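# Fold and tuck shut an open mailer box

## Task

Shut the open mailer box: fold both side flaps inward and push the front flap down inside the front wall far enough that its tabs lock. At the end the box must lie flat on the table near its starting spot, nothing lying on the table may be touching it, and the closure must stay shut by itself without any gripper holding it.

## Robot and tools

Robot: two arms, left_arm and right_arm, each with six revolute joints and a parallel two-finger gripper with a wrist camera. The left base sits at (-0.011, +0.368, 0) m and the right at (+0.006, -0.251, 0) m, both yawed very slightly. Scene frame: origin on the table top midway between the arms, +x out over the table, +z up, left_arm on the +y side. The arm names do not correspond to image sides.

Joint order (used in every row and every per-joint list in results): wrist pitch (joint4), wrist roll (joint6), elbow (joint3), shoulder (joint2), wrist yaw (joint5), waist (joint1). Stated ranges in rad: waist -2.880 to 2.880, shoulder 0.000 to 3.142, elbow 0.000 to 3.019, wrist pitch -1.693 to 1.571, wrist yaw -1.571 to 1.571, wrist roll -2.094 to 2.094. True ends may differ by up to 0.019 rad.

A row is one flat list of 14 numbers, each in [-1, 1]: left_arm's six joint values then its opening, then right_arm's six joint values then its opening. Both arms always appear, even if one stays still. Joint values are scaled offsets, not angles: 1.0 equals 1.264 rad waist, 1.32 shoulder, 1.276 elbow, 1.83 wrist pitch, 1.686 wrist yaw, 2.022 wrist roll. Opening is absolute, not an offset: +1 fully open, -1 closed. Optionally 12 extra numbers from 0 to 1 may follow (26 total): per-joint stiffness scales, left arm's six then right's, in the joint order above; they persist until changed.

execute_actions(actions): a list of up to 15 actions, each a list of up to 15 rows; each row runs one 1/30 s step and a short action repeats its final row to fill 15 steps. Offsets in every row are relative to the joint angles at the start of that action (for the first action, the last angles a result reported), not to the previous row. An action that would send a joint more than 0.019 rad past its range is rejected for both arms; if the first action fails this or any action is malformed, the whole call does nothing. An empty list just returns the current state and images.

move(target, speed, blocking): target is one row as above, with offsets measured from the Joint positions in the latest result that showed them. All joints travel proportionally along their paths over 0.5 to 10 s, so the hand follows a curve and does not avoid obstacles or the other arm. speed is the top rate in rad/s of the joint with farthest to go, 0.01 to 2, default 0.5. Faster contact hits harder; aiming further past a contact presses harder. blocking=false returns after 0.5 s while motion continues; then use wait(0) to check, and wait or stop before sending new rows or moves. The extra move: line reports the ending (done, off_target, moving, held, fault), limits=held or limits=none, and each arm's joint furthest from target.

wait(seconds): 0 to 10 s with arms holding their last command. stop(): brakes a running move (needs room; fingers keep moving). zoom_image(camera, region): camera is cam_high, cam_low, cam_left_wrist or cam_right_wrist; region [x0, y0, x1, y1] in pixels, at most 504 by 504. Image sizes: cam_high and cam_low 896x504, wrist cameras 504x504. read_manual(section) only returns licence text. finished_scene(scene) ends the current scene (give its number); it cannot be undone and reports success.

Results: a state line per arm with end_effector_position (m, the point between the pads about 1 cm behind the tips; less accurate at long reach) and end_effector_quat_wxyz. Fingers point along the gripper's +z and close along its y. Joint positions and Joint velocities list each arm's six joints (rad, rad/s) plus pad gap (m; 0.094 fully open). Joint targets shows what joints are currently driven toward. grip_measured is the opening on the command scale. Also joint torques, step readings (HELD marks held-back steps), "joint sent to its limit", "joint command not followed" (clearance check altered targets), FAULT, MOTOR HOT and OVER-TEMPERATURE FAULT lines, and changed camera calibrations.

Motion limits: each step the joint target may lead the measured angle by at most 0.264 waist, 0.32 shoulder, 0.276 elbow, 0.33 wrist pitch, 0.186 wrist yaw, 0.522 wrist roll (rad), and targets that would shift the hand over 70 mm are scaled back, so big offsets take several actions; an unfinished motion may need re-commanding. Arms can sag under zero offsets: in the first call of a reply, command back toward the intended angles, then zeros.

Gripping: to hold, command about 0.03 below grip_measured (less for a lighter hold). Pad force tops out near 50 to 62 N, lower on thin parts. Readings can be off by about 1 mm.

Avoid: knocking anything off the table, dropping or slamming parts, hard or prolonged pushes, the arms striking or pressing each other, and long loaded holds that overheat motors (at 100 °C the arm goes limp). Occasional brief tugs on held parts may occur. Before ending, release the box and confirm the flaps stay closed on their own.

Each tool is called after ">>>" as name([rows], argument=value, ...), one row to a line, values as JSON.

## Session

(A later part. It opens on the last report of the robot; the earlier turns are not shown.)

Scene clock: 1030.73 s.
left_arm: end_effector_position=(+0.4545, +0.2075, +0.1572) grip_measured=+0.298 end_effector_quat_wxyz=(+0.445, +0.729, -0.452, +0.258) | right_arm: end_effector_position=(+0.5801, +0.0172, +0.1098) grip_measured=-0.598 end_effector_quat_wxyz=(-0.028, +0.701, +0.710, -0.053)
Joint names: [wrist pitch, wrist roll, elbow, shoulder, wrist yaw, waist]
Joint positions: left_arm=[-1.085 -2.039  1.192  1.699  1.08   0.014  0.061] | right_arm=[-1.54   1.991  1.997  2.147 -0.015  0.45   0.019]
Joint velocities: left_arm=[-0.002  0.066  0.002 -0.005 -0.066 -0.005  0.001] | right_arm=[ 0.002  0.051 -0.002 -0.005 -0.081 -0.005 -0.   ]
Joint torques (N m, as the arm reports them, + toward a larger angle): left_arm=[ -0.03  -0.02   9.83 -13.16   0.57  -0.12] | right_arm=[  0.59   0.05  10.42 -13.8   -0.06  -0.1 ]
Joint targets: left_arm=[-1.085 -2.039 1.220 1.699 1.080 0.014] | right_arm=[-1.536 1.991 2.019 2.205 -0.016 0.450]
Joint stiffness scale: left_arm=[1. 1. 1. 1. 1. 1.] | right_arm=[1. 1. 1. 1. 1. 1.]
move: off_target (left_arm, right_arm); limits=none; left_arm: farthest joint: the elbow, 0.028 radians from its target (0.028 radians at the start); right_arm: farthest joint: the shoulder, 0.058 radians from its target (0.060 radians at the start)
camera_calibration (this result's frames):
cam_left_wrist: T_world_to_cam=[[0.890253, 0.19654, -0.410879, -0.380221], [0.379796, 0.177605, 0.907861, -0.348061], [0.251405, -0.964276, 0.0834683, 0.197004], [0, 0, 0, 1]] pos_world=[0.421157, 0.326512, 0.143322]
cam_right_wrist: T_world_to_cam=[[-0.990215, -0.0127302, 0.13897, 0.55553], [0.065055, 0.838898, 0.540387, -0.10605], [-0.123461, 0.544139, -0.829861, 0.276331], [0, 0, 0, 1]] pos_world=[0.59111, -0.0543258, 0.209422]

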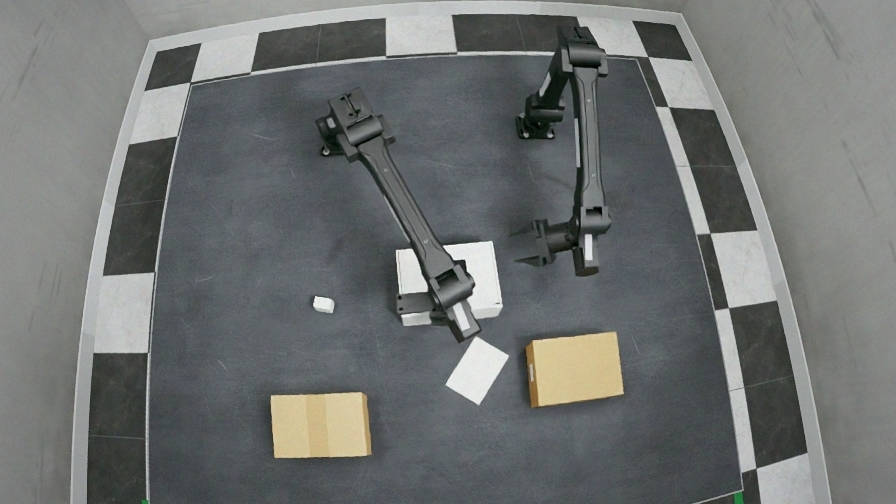

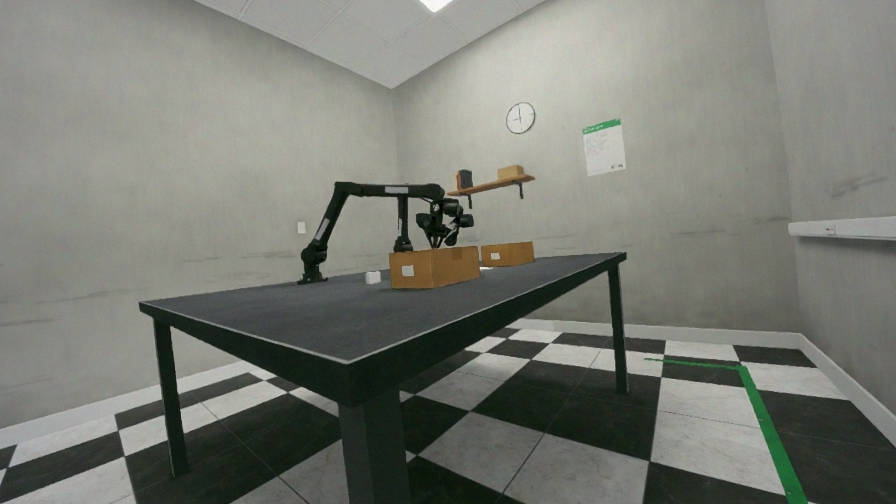

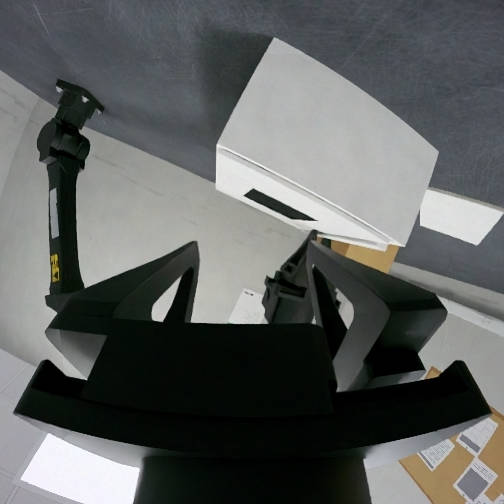

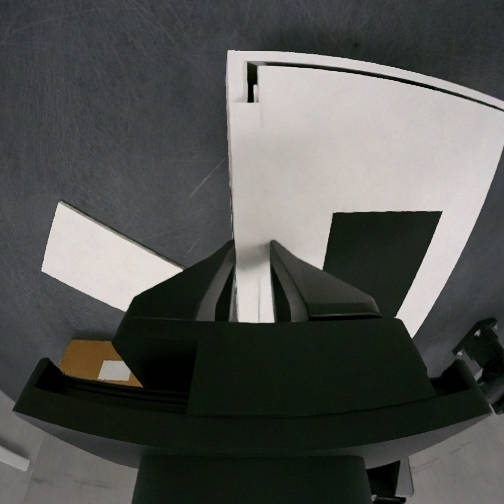

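>>> move(target=[0,0,0.022,0,0,0,0.3,0,0,-0.03,0.13,0,0,-0.55], speed=0.06)

>>> move(target=[0,0,0.022,0,0,0,0.3,0,0,0.03,-0.03,0,0,-0.55], speed=0.06)

Scene clock: 1053.17 s.
left_arm: end_effector_position=(+0.4545, +0.2075, +0.1572) grip_measured=+0.298 end_effector_quat_wxyz=(+0.445, +0.729, -0.452, +0.258) | right_arm: end_effector_position=(+0.5795, +0.0168, +0.1078) grip_measured=-0.551 end_effector_quat_wxyz=(-0.029, +0.701, +0.710, -0.056)
Joint names: [wrist pitch, wrist roll, elbow, shoulder, wrist yaw, waist]
Joint positions: left_arm=[-1.085 -2.039  1.192  1.699  1.08   0.014  0.061] | right_arm=[-1.543  1.991  1.997  2.151 -0.014  0.45   0.021]
Joint velocities: left_arm=[-0.002 -0.037  0.002  0.005  0.066 -0.005  0.001] | right_arm=[ 0.002  0.007  0.002  0.005 -0.022  0.005 -0.001]
Joint torques (N m, as the arm reports them, + toward a larger angle): left_arm=[ -0.06  -0.01   9.83 -13.2    0.57  -0.05] | right_arm=[  0.4    0.     6.59 -10.9   -0.01  -0.15]
Joint targets: left_arm=[-1.085 -2.039 1.220 1.699 1.080 0.014] | right_arm=[-1.541 1.991 1.974 2.251 -0.015 0.450]
Joint stiffness scale: left_arm=[1. 1. 1. 1. 1. 1.] | right_arm=[1. 1. 1. 1. 1. 1.]
move: off_target (left_arm, right_arm); limits=none; left_arm: farthest joint: the elbow, 0.028 radians from its target (0.028 radians at the start); right_arm: farthest joint: the shoulder, 0.168 radians from its target (0.171 radians at the start)
camera_calibration (this result's frames):
cam_left_wrist: T_world_to_cam=[[0.890253, 0.19654, -0.410879, -0.380221], [0.379796, 0.177605, 0.907861, -0.348061], [0.251405, -0.964276, 0.0834683, 0.197004], [0, 0, 0, 1]] pos_world=[0.421157, 0.326512, 0.143322]
cam_right_wrist: T_world_to_cam=[[-0.989502, -0.012387, 0.143985, 0.554308], [0.0677281, 0.840385, 0.537742, -0.105933], [-0.127664, 0.541849, -0.830723, 0.277323], [0, 0, 0, 1]] pos_world=[0.591067, -0.054377, 0.207531]

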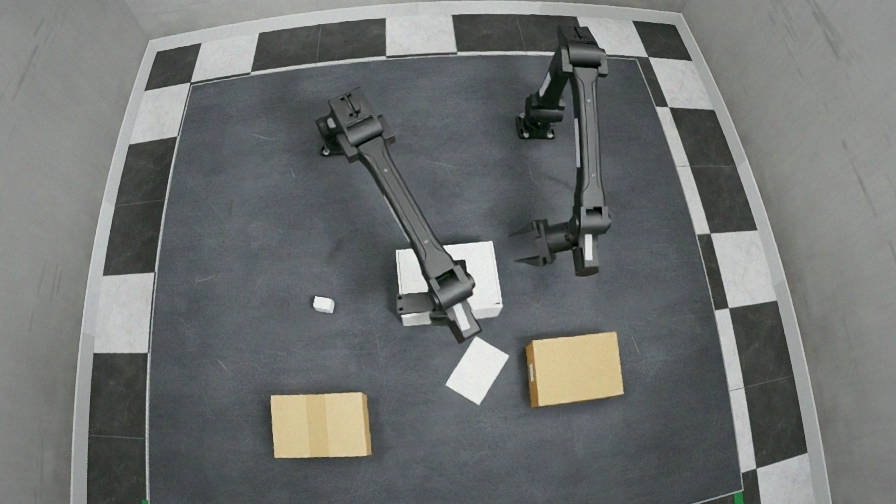

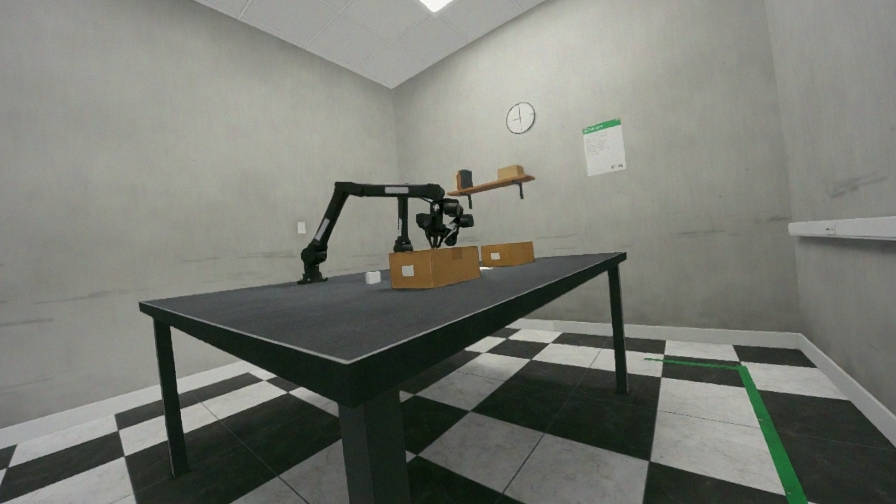

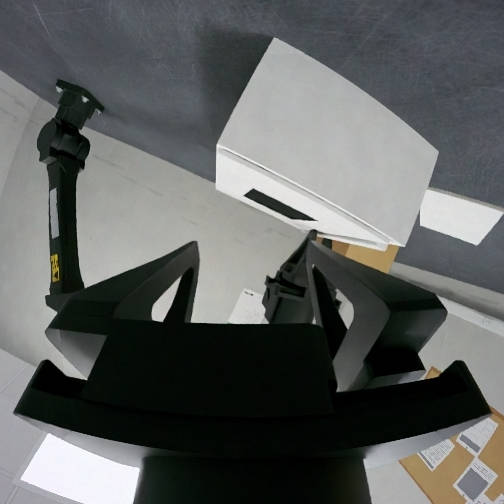

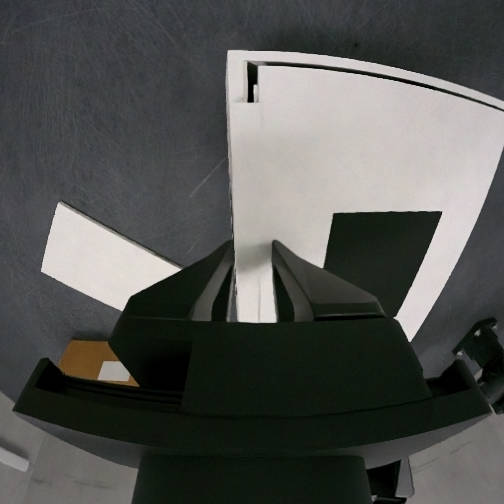

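Scene clock: 1054.23 s.
left_arm: end_effector_position=(+0.4545, +0.2075, +0.1572) grip_measured=+0.298 end_effector_quat_wxyz=(+0.445, +0.729, -0.452, +0.258) | right_arm: end_effector_position=(+0.5801, +0.0171, +0.1277) grip_measured=-0.551 end_effector_quat_wxyz=(-0.023, +0.702, +0.711, -0.041)
Joint names: [wrist pitch, wrist roll, elbow, shoulder, wrist yaw, waist]
Joint positions: left_arm=[-1.085 -2.039  1.192  1.699  1.08   0.014  0.061] | right_arm=[-1.543  1.991  1.998  2.119 -0.014  0.45   0.021]
Joint velocities: left_arm=[ 0.002 -0.022  0.007 -0.005 -0.022 -0.005  0.001] | right_arm=[-0.012  0.037 -0.007 -0.005 -0.037  0.005 -0.001]
Joint torques (N m, as the arm reports them, + toward a larger angle): left_arm=[ -0.03  -0.01   9.81 -13.14   0.57  -0.05] | right_arm=[  0.53   0.03  11.68 -19.93   0.01  -0.11]
Joint targets: left_arm=[-1.085 -2.039 1.220 1.699 1.080 0.014] | right_arm=[-1.543 1.991 2.035 2.111 -0.014 0.450]
Joint stiffness scale: left_arm=[1. 1. 1. 1. 1. 1.] | right_arm=[1. 1. 1. 1. 1. 1.]
move: off_target (left_arm, right_arm); limits=none; left_arm: farthest joint: the elbow, 0.028 radians from its target (0.028 radians at the start); right_arm: farthest joint: the elbow, 0.037 radians from its target (0.038 radians at the start)
camera_calibration (this result's frames):
cam_left_wrist: T_world_to_cam=[[0.890253, 0.19654, -0.410879, -0.380221], [0.379796, 0.177605, 0.907861, -0.348061], [0.251405, -0.964276, 0.0834683, 0.197004], [0, 0, 0, 1]] pos_world=[0.421157, 0.326512, 0.143322]
cam_right_wrist: T_world_to_cam=[[-0.993346, -0.0141701, 0.114294, 0.558074], [0.051525, 0.832868, 0.551069, -0.109048], [-0.103001, 0.553291, -0.826596, 0.278717], [0, 0, 0, 1]] pos_world=[0.588688, -0.0554811, 0.226695]

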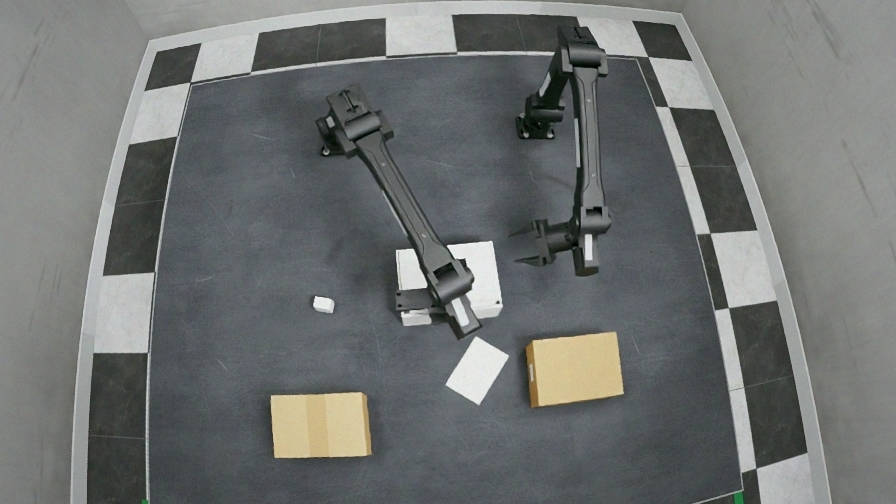

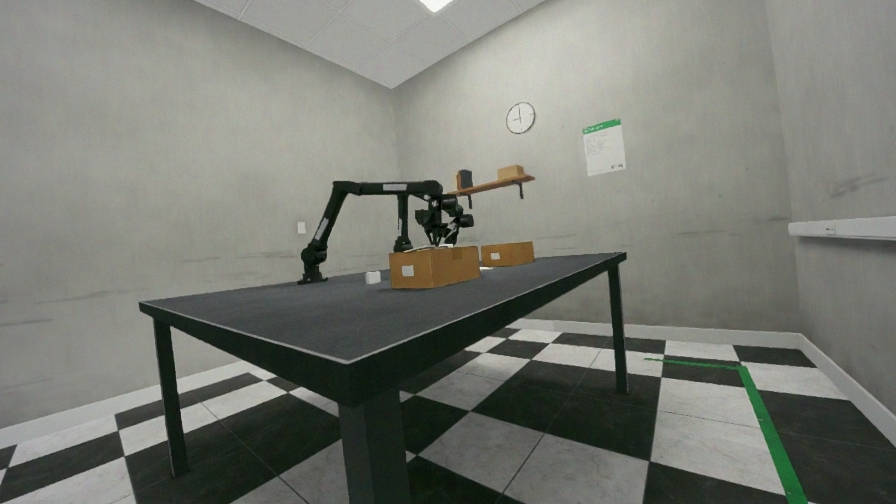

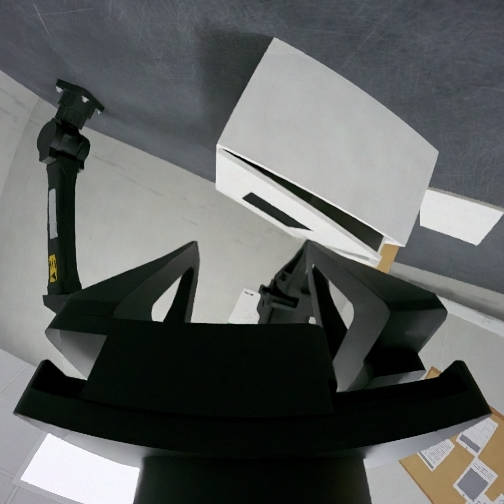

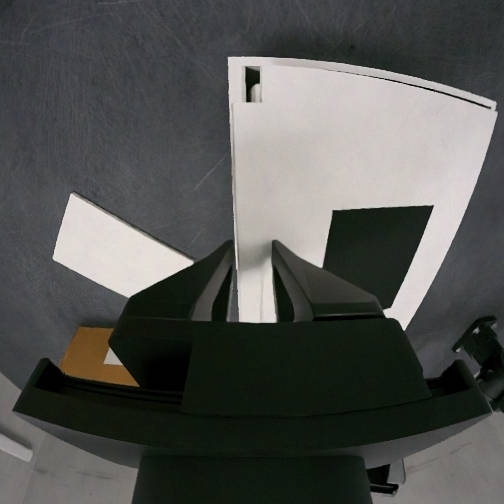

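>>> move(target=[0,0,0.022,0,0,0,0.3,0.1,0,0.03,-0.2,0,0,-0.55], speed=0.12)

>>> zoom_image(camera="cam_low", region=[370,170,490,270])

>>> zoom_image(camera="cam_high", region=[370,210,530,340])

Scene clock: 1065.87 s.
left_arm: end_effector_position=(+0.4545, +0.2075, +0.1572) grip_measured=+0.298 end_effector_quat_wxyz=(+0.445, +0.729, -0.452, +0.258) | right_arm: end_effector_position=(+0.5987, +0.0259, +0.2927) grip_measured=-0.551 end_effector_quat_wxyz=(+0.051, +0.692, +0.703, +0.157)
Joint names: [wrist pitch, wrist roll, elbow, shoulder, wrist yaw, waist]
Joint positions: left_arm=[-1.085 -2.039  1.192  1.699  1.08   0.014  0.061] | right_arm=[-1.375  1.991  1.997  1.862 -0.015  0.45   0.021]
Joint velocities: left_arm=[ 0.012 -0.007 -0.002  0.005 -0.037 -0.024 -0.   ] | right_arm=[-0.002 -0.081 -0.017  0.005  0.051 -0.005  0.   ]
Joint torques (N m, as the arm reports them, + toward a larger angle): left_arm=[ -0.03  -0.02   9.83 -13.16   0.56  -0.08] | right_arm=[  2.1   -0.06  12.55 -16.78  -0.02  -0.27]
Joint targets: left_arm=[-1.085 -2.039 1.220 1.699 1.080 0.014] | right_arm=[-1.360 1.991 2.036 1.855 -0.015 0.450]
Joint stiffness scale: left_arm=[1. 1. 1. 1. 1. 1.] | right_arm=[1. 1. 1. 1. 1. 1.]
move: off_target (left_arm, right_arm); limits=none; left_arm: farthest joint: the elbow, 0.028 radians from its target (0.028 radians at the start); right_arm: farthest joint: the elbow, 0.039 radians from its target (0.038 radians at the start)
camera_calibration (this result's frames):
cam_left_wrist: T_world_to_cam=[[0.890253, 0.19654, -0.410879, -0.380221], [0.379796, 0.177605, 0.907861, -0.348061], [0.251405, -0.964276, 0.0834683, 0.197004], [0, 0, 0, 1]] pos_world=[0.421157, 0.326512, 0.143322]
cam_right_wrist: T_world_to_cam=[[-0.963358, -0.000283816, -0.268218, 0.651454], [-0.185683, 0.722332, 0.666152, -0.0970632], [0.193554, 0.691547, -0.695917, 0.192821], [0, 0, 0, 1]] pos_world=[0.572239, -0.0630482, 0.373578]

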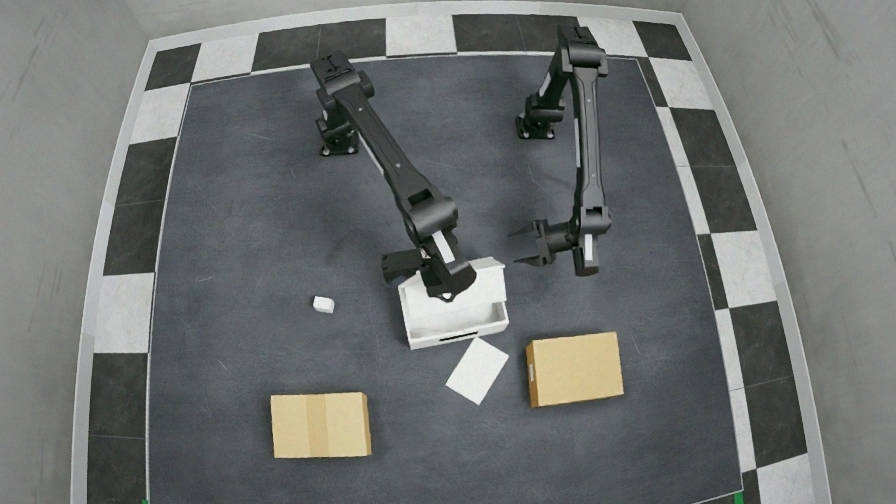

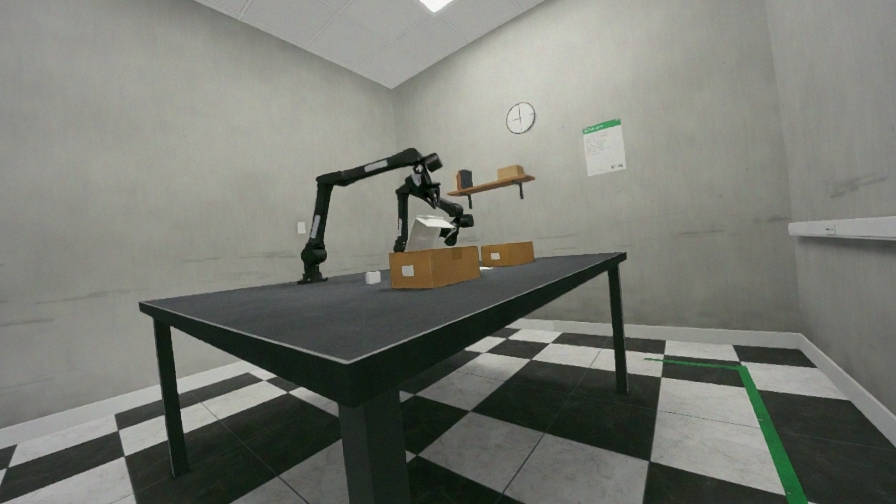

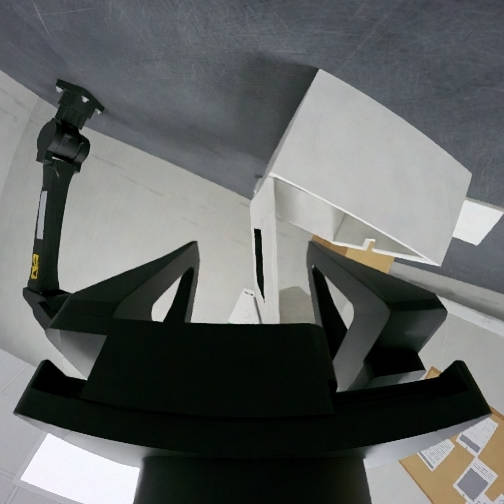

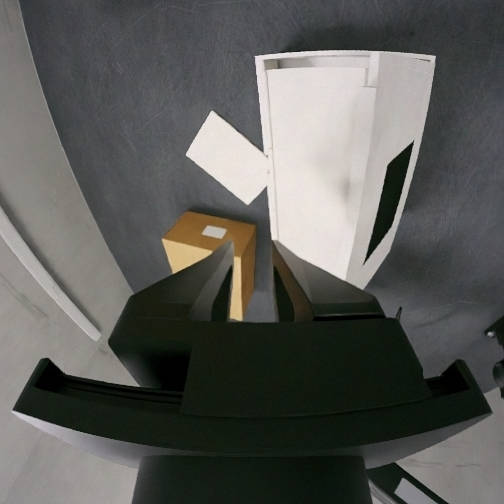

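Region (370, 170, 490, 270) of cam_low's 896x504 image, scaled by 4.200, with more detail than that image has.

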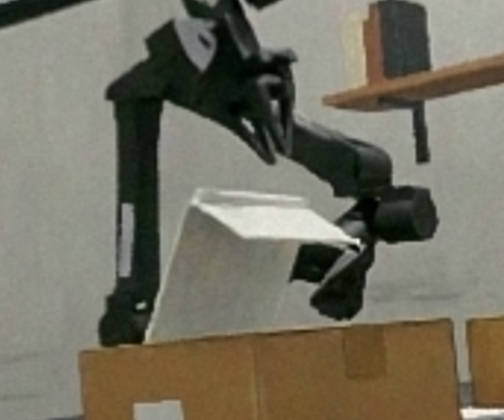

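Region (370, 210, 530, 340) of cam_high's 896x504 image, scaled by 3.150, with more detail than that image has; it fills the top 410 rows of this view, and the rest is white.

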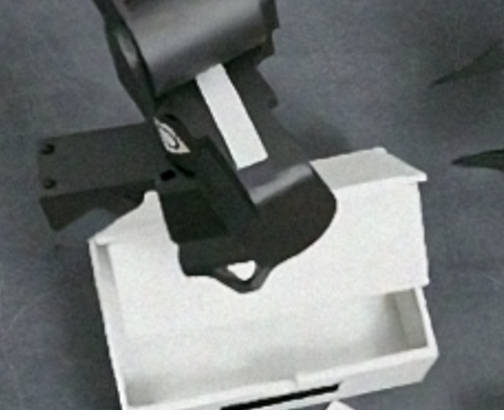

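>>> move(target=[-0.022,0,0.138,0.08,0,-0.15,0.5,0,0,0.03,0,0,0,-0.55], speed=0.15)

Scene clock: 1107.43 s.
left_arm: end_effector_position=(+0.4576, +0.1174, +0.1624) grip_measured=+0.498 end_effector_quat_wxyz=(+0.464, +0.683, -0.519, +0.222) | right_arm: end_effector_position=(+0.5987, +0.0259, +0.2927) grip_measured=-0.551 end_effector_quat_wxyz=(+0.051, +0.692, +0.703, +0.157)
Joint names: [wrist pitch, wrist roll, elbow, shoulder, wrist yaw, waist]
Joint positions: left_arm=[-1.118 -2.039  1.324  1.782  1.08  -0.169  0.07 ] | right_arm=[-1.375  1.991  1.997  1.862 -0.015  0.45   0.021]
Joint velocities: left_arm=[ 0.007 -0.051 -0.007 -0.015 -0.022 -0.005  0.001] | right_arm=[-0.012  0.095  0.012  0.005  0.037 -0.005 -0.001]
Joint torques (N m, as the arm reports them, + toward a larger angle): left_arm=[ -0.35  -0.02  11.42 -12.69   0.57  -0.48] | right_arm=[  1.45  -0.04  12.33 -16.33  -0.01   0.01]
Joint targets: left_arm=[-1.125 -2.039 1.368 1.804 1.080 -0.176] | right_arm=[-1.375 1.991 2.036 1.862 -0.015 0.450]
Joint stiffness scale: left_arm=[1. 1. 1. 1. 1. 1.] | right_arm=[1. 1. 1. 1. 1. 1.]
move: off_target (left_arm, right_arm); limits=none; left_arm: farthest joint: the elbow, 0.044 radians from its target (0.176 radians at the start); right_arm: farthest joint: the elbow, 0.038 radians from its target (0.038 radians at the start)
camera_calibration (this result's frames):
cam_left_wrist: T_world_to_cam=[[0.91689, 0.0303277, -0.397986, -0.357971], [0.392813, 0.108272, 0.913223, -0.336636], [0.0707866, -0.993659, 0.0873603, 0.19438], [0, 0, 0, 1]] pos_world=[0.446696, 0.240452, 0.147975]
cam_right_wrist: T_world_to_cam=[[-0.963358, -0.000283816, -0.268218, 0.651454], [-0.185683, 0.722332, 0.666152, -0.0970632], [0.193554, 0.691547, -0.695917, 0.192821], [0, 0, 0, 1]] pos_world=[0.572239, -0.0630482, 0.373578]

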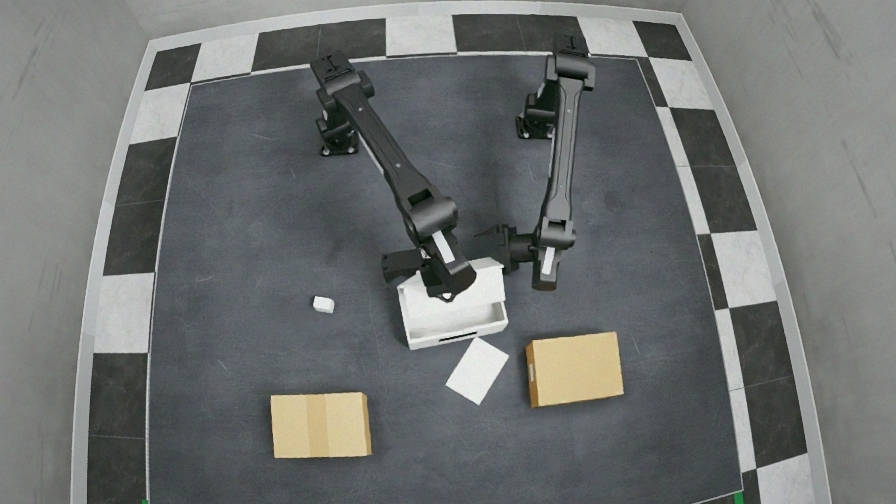

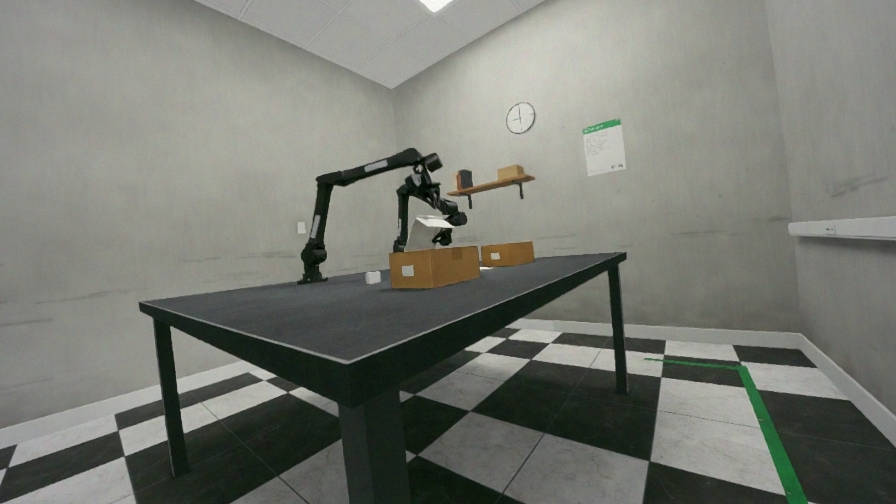

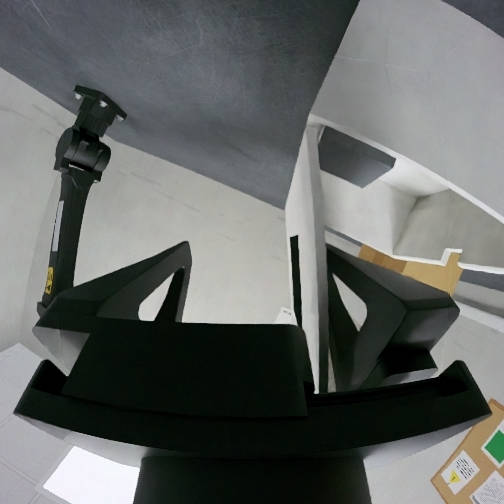

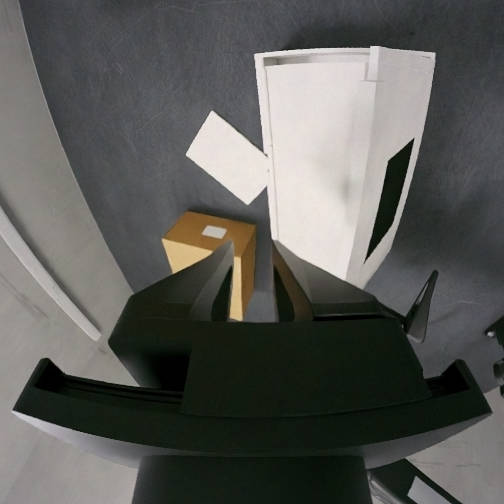

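>>> move(target=[-0.012,0,0.105,0.06,0,0,-1,0,0,0.03,0,-0.65,-0.384,-1], speed=0.5)

>>> move(target=[0,0,0.035,0,0,0,-1,0.079,0,-0.325,0.05,0,0,-1], speed=0.3)

Scene clock: 1132.10 s.
left_arm: end_effector_position=(+0.4807, +0.1149, +0.1570) grip_measured=-0.940 end_effector_quat_wxyz=(+0.461, +0.686, -0.519, +0.218) | right_arm: end_effector_position=(+0.6360, -0.1277, +0.3826) grip_measured=-0.996 end_effector_quat_wxyz=(-0.350, +0.669, +0.513, +0.408)
Joint names: [wrist pitch, wrist roll, elbow, shoulder, wrist yaw, waist]
Joint positions: left_arm=[-1.142 -2.037  1.4    1.843  1.07  -0.166  0.003] | right_arm=[-1.375  1.991  1.997  1.862 -1.108 -0.032  0.   ]
Joint velocities: left_arm=[-0.002 -0.007 -0.007 -0.024  0.051  0.005  0.001] | right_arm=[ 0.002 -0.007 -0.022 -0.015 -0.022 -0.005 -0.   ]
Joint torques (N m, as the arm reports them, + toward a larger angle): left_arm=[  0.09  -0.03  12.55 -13.96   0.96  -0.34] | right_arm=[  1.16   0.    12.32 -16.35  -0.77  -0.27]
Joint targets: left_arm=[-1.140 -2.039 1.458 1.861 1.080 -0.169] | right_arm=[-1.375 1.991 2.036 1.862 -1.111 -0.036]
Joint stiffness scale: left_arm=[1. 1. 1. 1. 1. 1.] | right_arm=[1. 1. 1. 1. 1. 1.]
move: off_target (left_arm, right_arm); limits=none; left_arm: farthest joint: the elbow, 0.058 radians from its target (0.134 radians at the start); right_arm: farthest joint: the elbow, 0.038 radians from its target (0.038 radians at the start)
camera_calibration (this result's frames):
cam_left_wrist: T_world_to_cam=[[0.915078, 0.0359502, -0.40167, -0.380393], [0.396648, 0.0996025, 0.912551, -0.34128], [0.0728137, -0.994378, 0.0768845, 0.191492], [0, 0, 0, 1]] pos_world=[0.469514, 0.238083, 0.14392]
cam_right_wrist: T_world_to_cam=[[-0.97691, 0.206057, 0.0564491, 0.62222], [0.0180344, -0.183739, 0.98281, -0.405545], [0.212887, 0.961135, 0.17578, 0.0429946], [0, 0, 0, 1]] pos_world=[0.606014, -0.244051, 0.355892]

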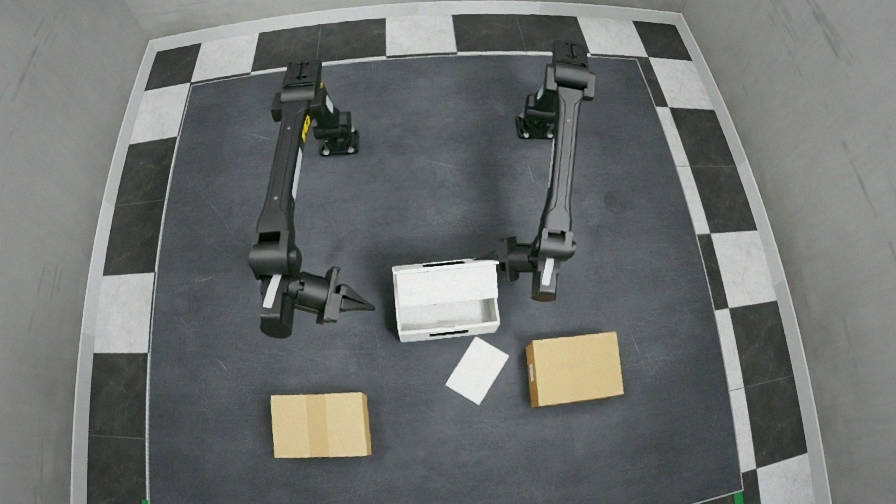

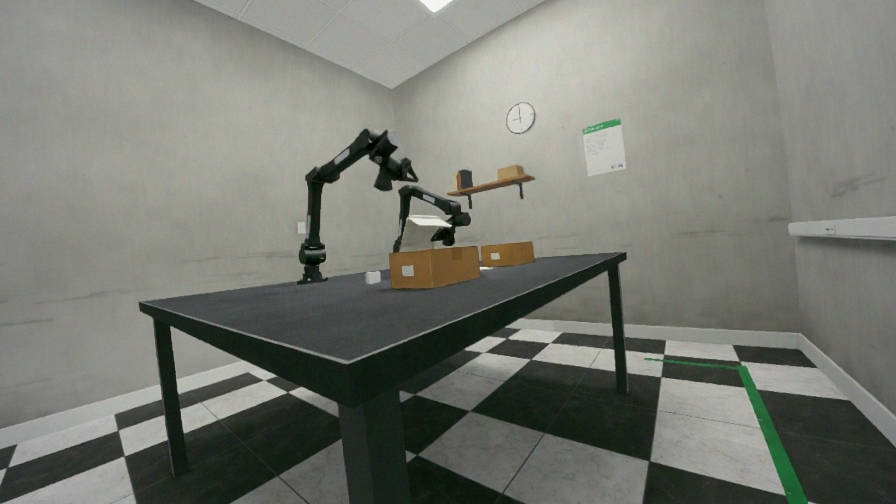

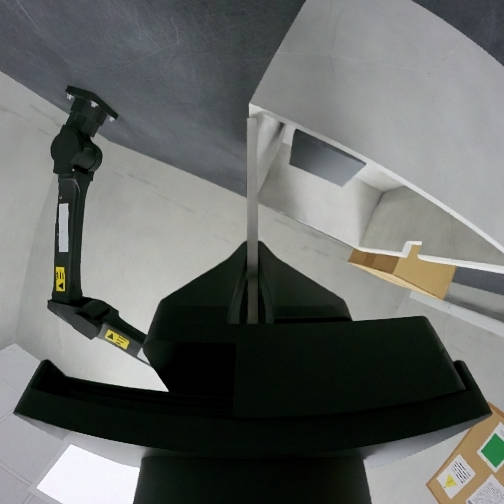

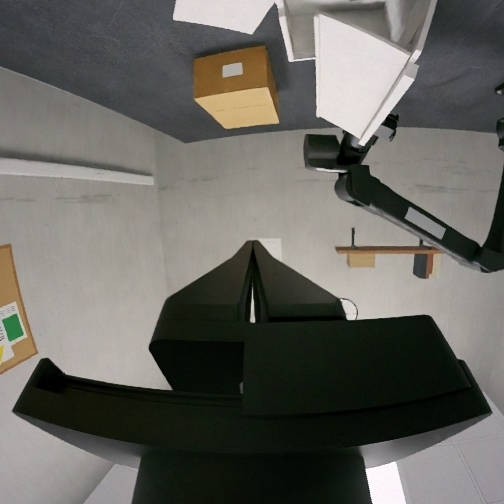

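Scene clock: 1133.93 s.
left_arm: end_effector_position=(+0.4803, +0.1150, +0.1566) grip_measured=-0.940 end_effector_quat_wxyz=(+0.461, +0.686, -0.519, +0.217) | right_arm: end_effector_position=(+0.5857, -0.1253, +0.1827) grip_measured=-0.996 end_effector_quat_wxyz=(-0.438, +0.727, +0.442, +0.291)
Joint names: [wrist pitch, wrist roll, elbow, shoulder, wrist yaw, waist]
Joint positions: left_arm=[-1.142 -2.037  1.399  1.843  1.07  -0.166  0.003] | right_arm=[-1.242  1.991  1.577  1.922 -1.108 -0.032  0.   ]
Joint velocities: left_arm=[ 0.007 -0.007  0.002  0.005 -0.007 -0.005 -0.001] | right_arm=[-0.007  0.051  0.007 -0.015  0.066 -0.005 -0.001]
Joint torques (N m, as the arm reports them, + toward a larger angle): left_arm=[ -0.02  -0.02  11.56 -15.37   0.58  -0.02] | right_arm=[  1.03   0.06   8.64 -16.04  -0.67  -0.11]
Joint targets: left_arm=[-1.142 -2.037 1.445 1.843 1.070 -0.166] | right_arm=[-1.230 1.991 1.583 1.928 -1.108 -0.032]
Joint stiffness scale: left_arm=[1. 1. 1. 1. 1. 1.] | right_arm=[1. 1. 1. 1. 1. 1.]
move: off_target (left_arm); limits=none; left_arm: farthest joint: the elbow, 0.045 radians from its target (0.044 radians at the start); right_arm: farthest joint: the wrist pitch, 0.012 radians from its target (0.145 radians at the start)
camera_calibration (this result's frames):
cam_left_wrist: T_world_to_cam=[[0.914507, 0.0362167, -0.402946, -0.379756], [0.397945, 0.0989847, 0.912054, -0.341192], [0.072917, -0.99443, 0.07611, 0.191748], [0, 0, 0, 1]] pos_world=[0.469084, 0.238207, 0.14357]
cam_right_wrist: T_world_to_cam=[[-0.898706, 0.202344, 0.389082, 0.476814], [0.351127, -0.199553, 0.914816, -0.392325], [0.26275, 0.958768, 0.108291, 0.0693891], [0, 0, 0, 1]] pos_world=[0.54804, -0.241298, 0.165871]

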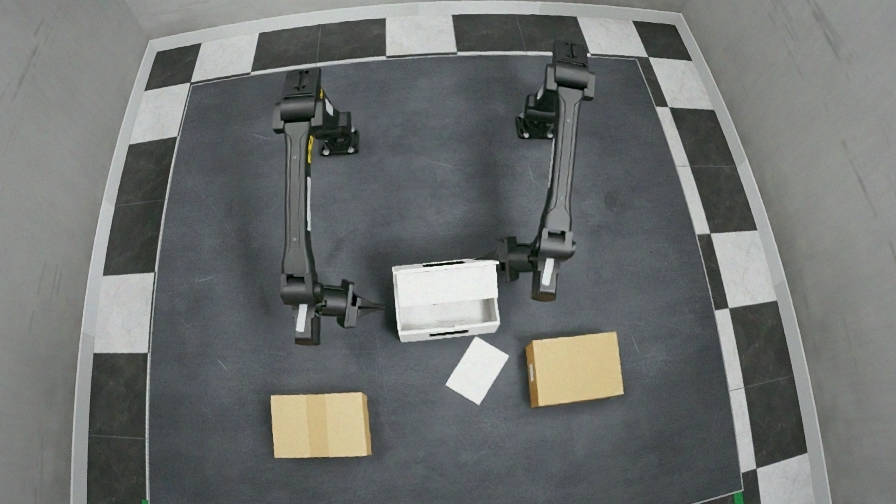

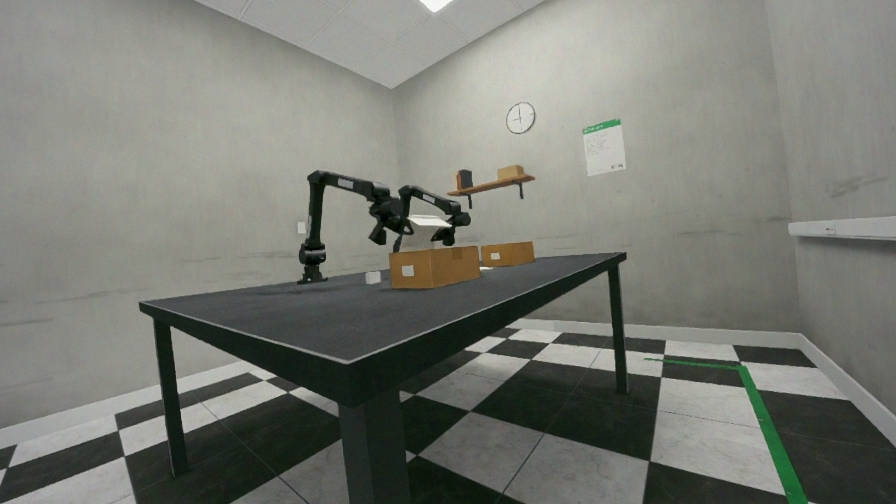

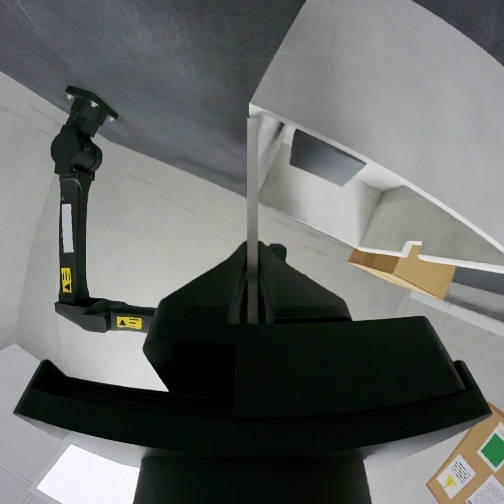

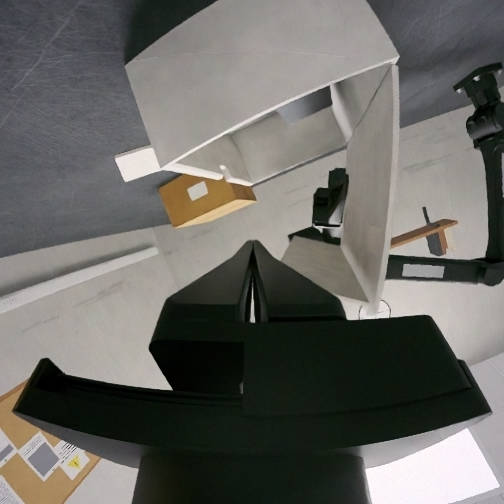

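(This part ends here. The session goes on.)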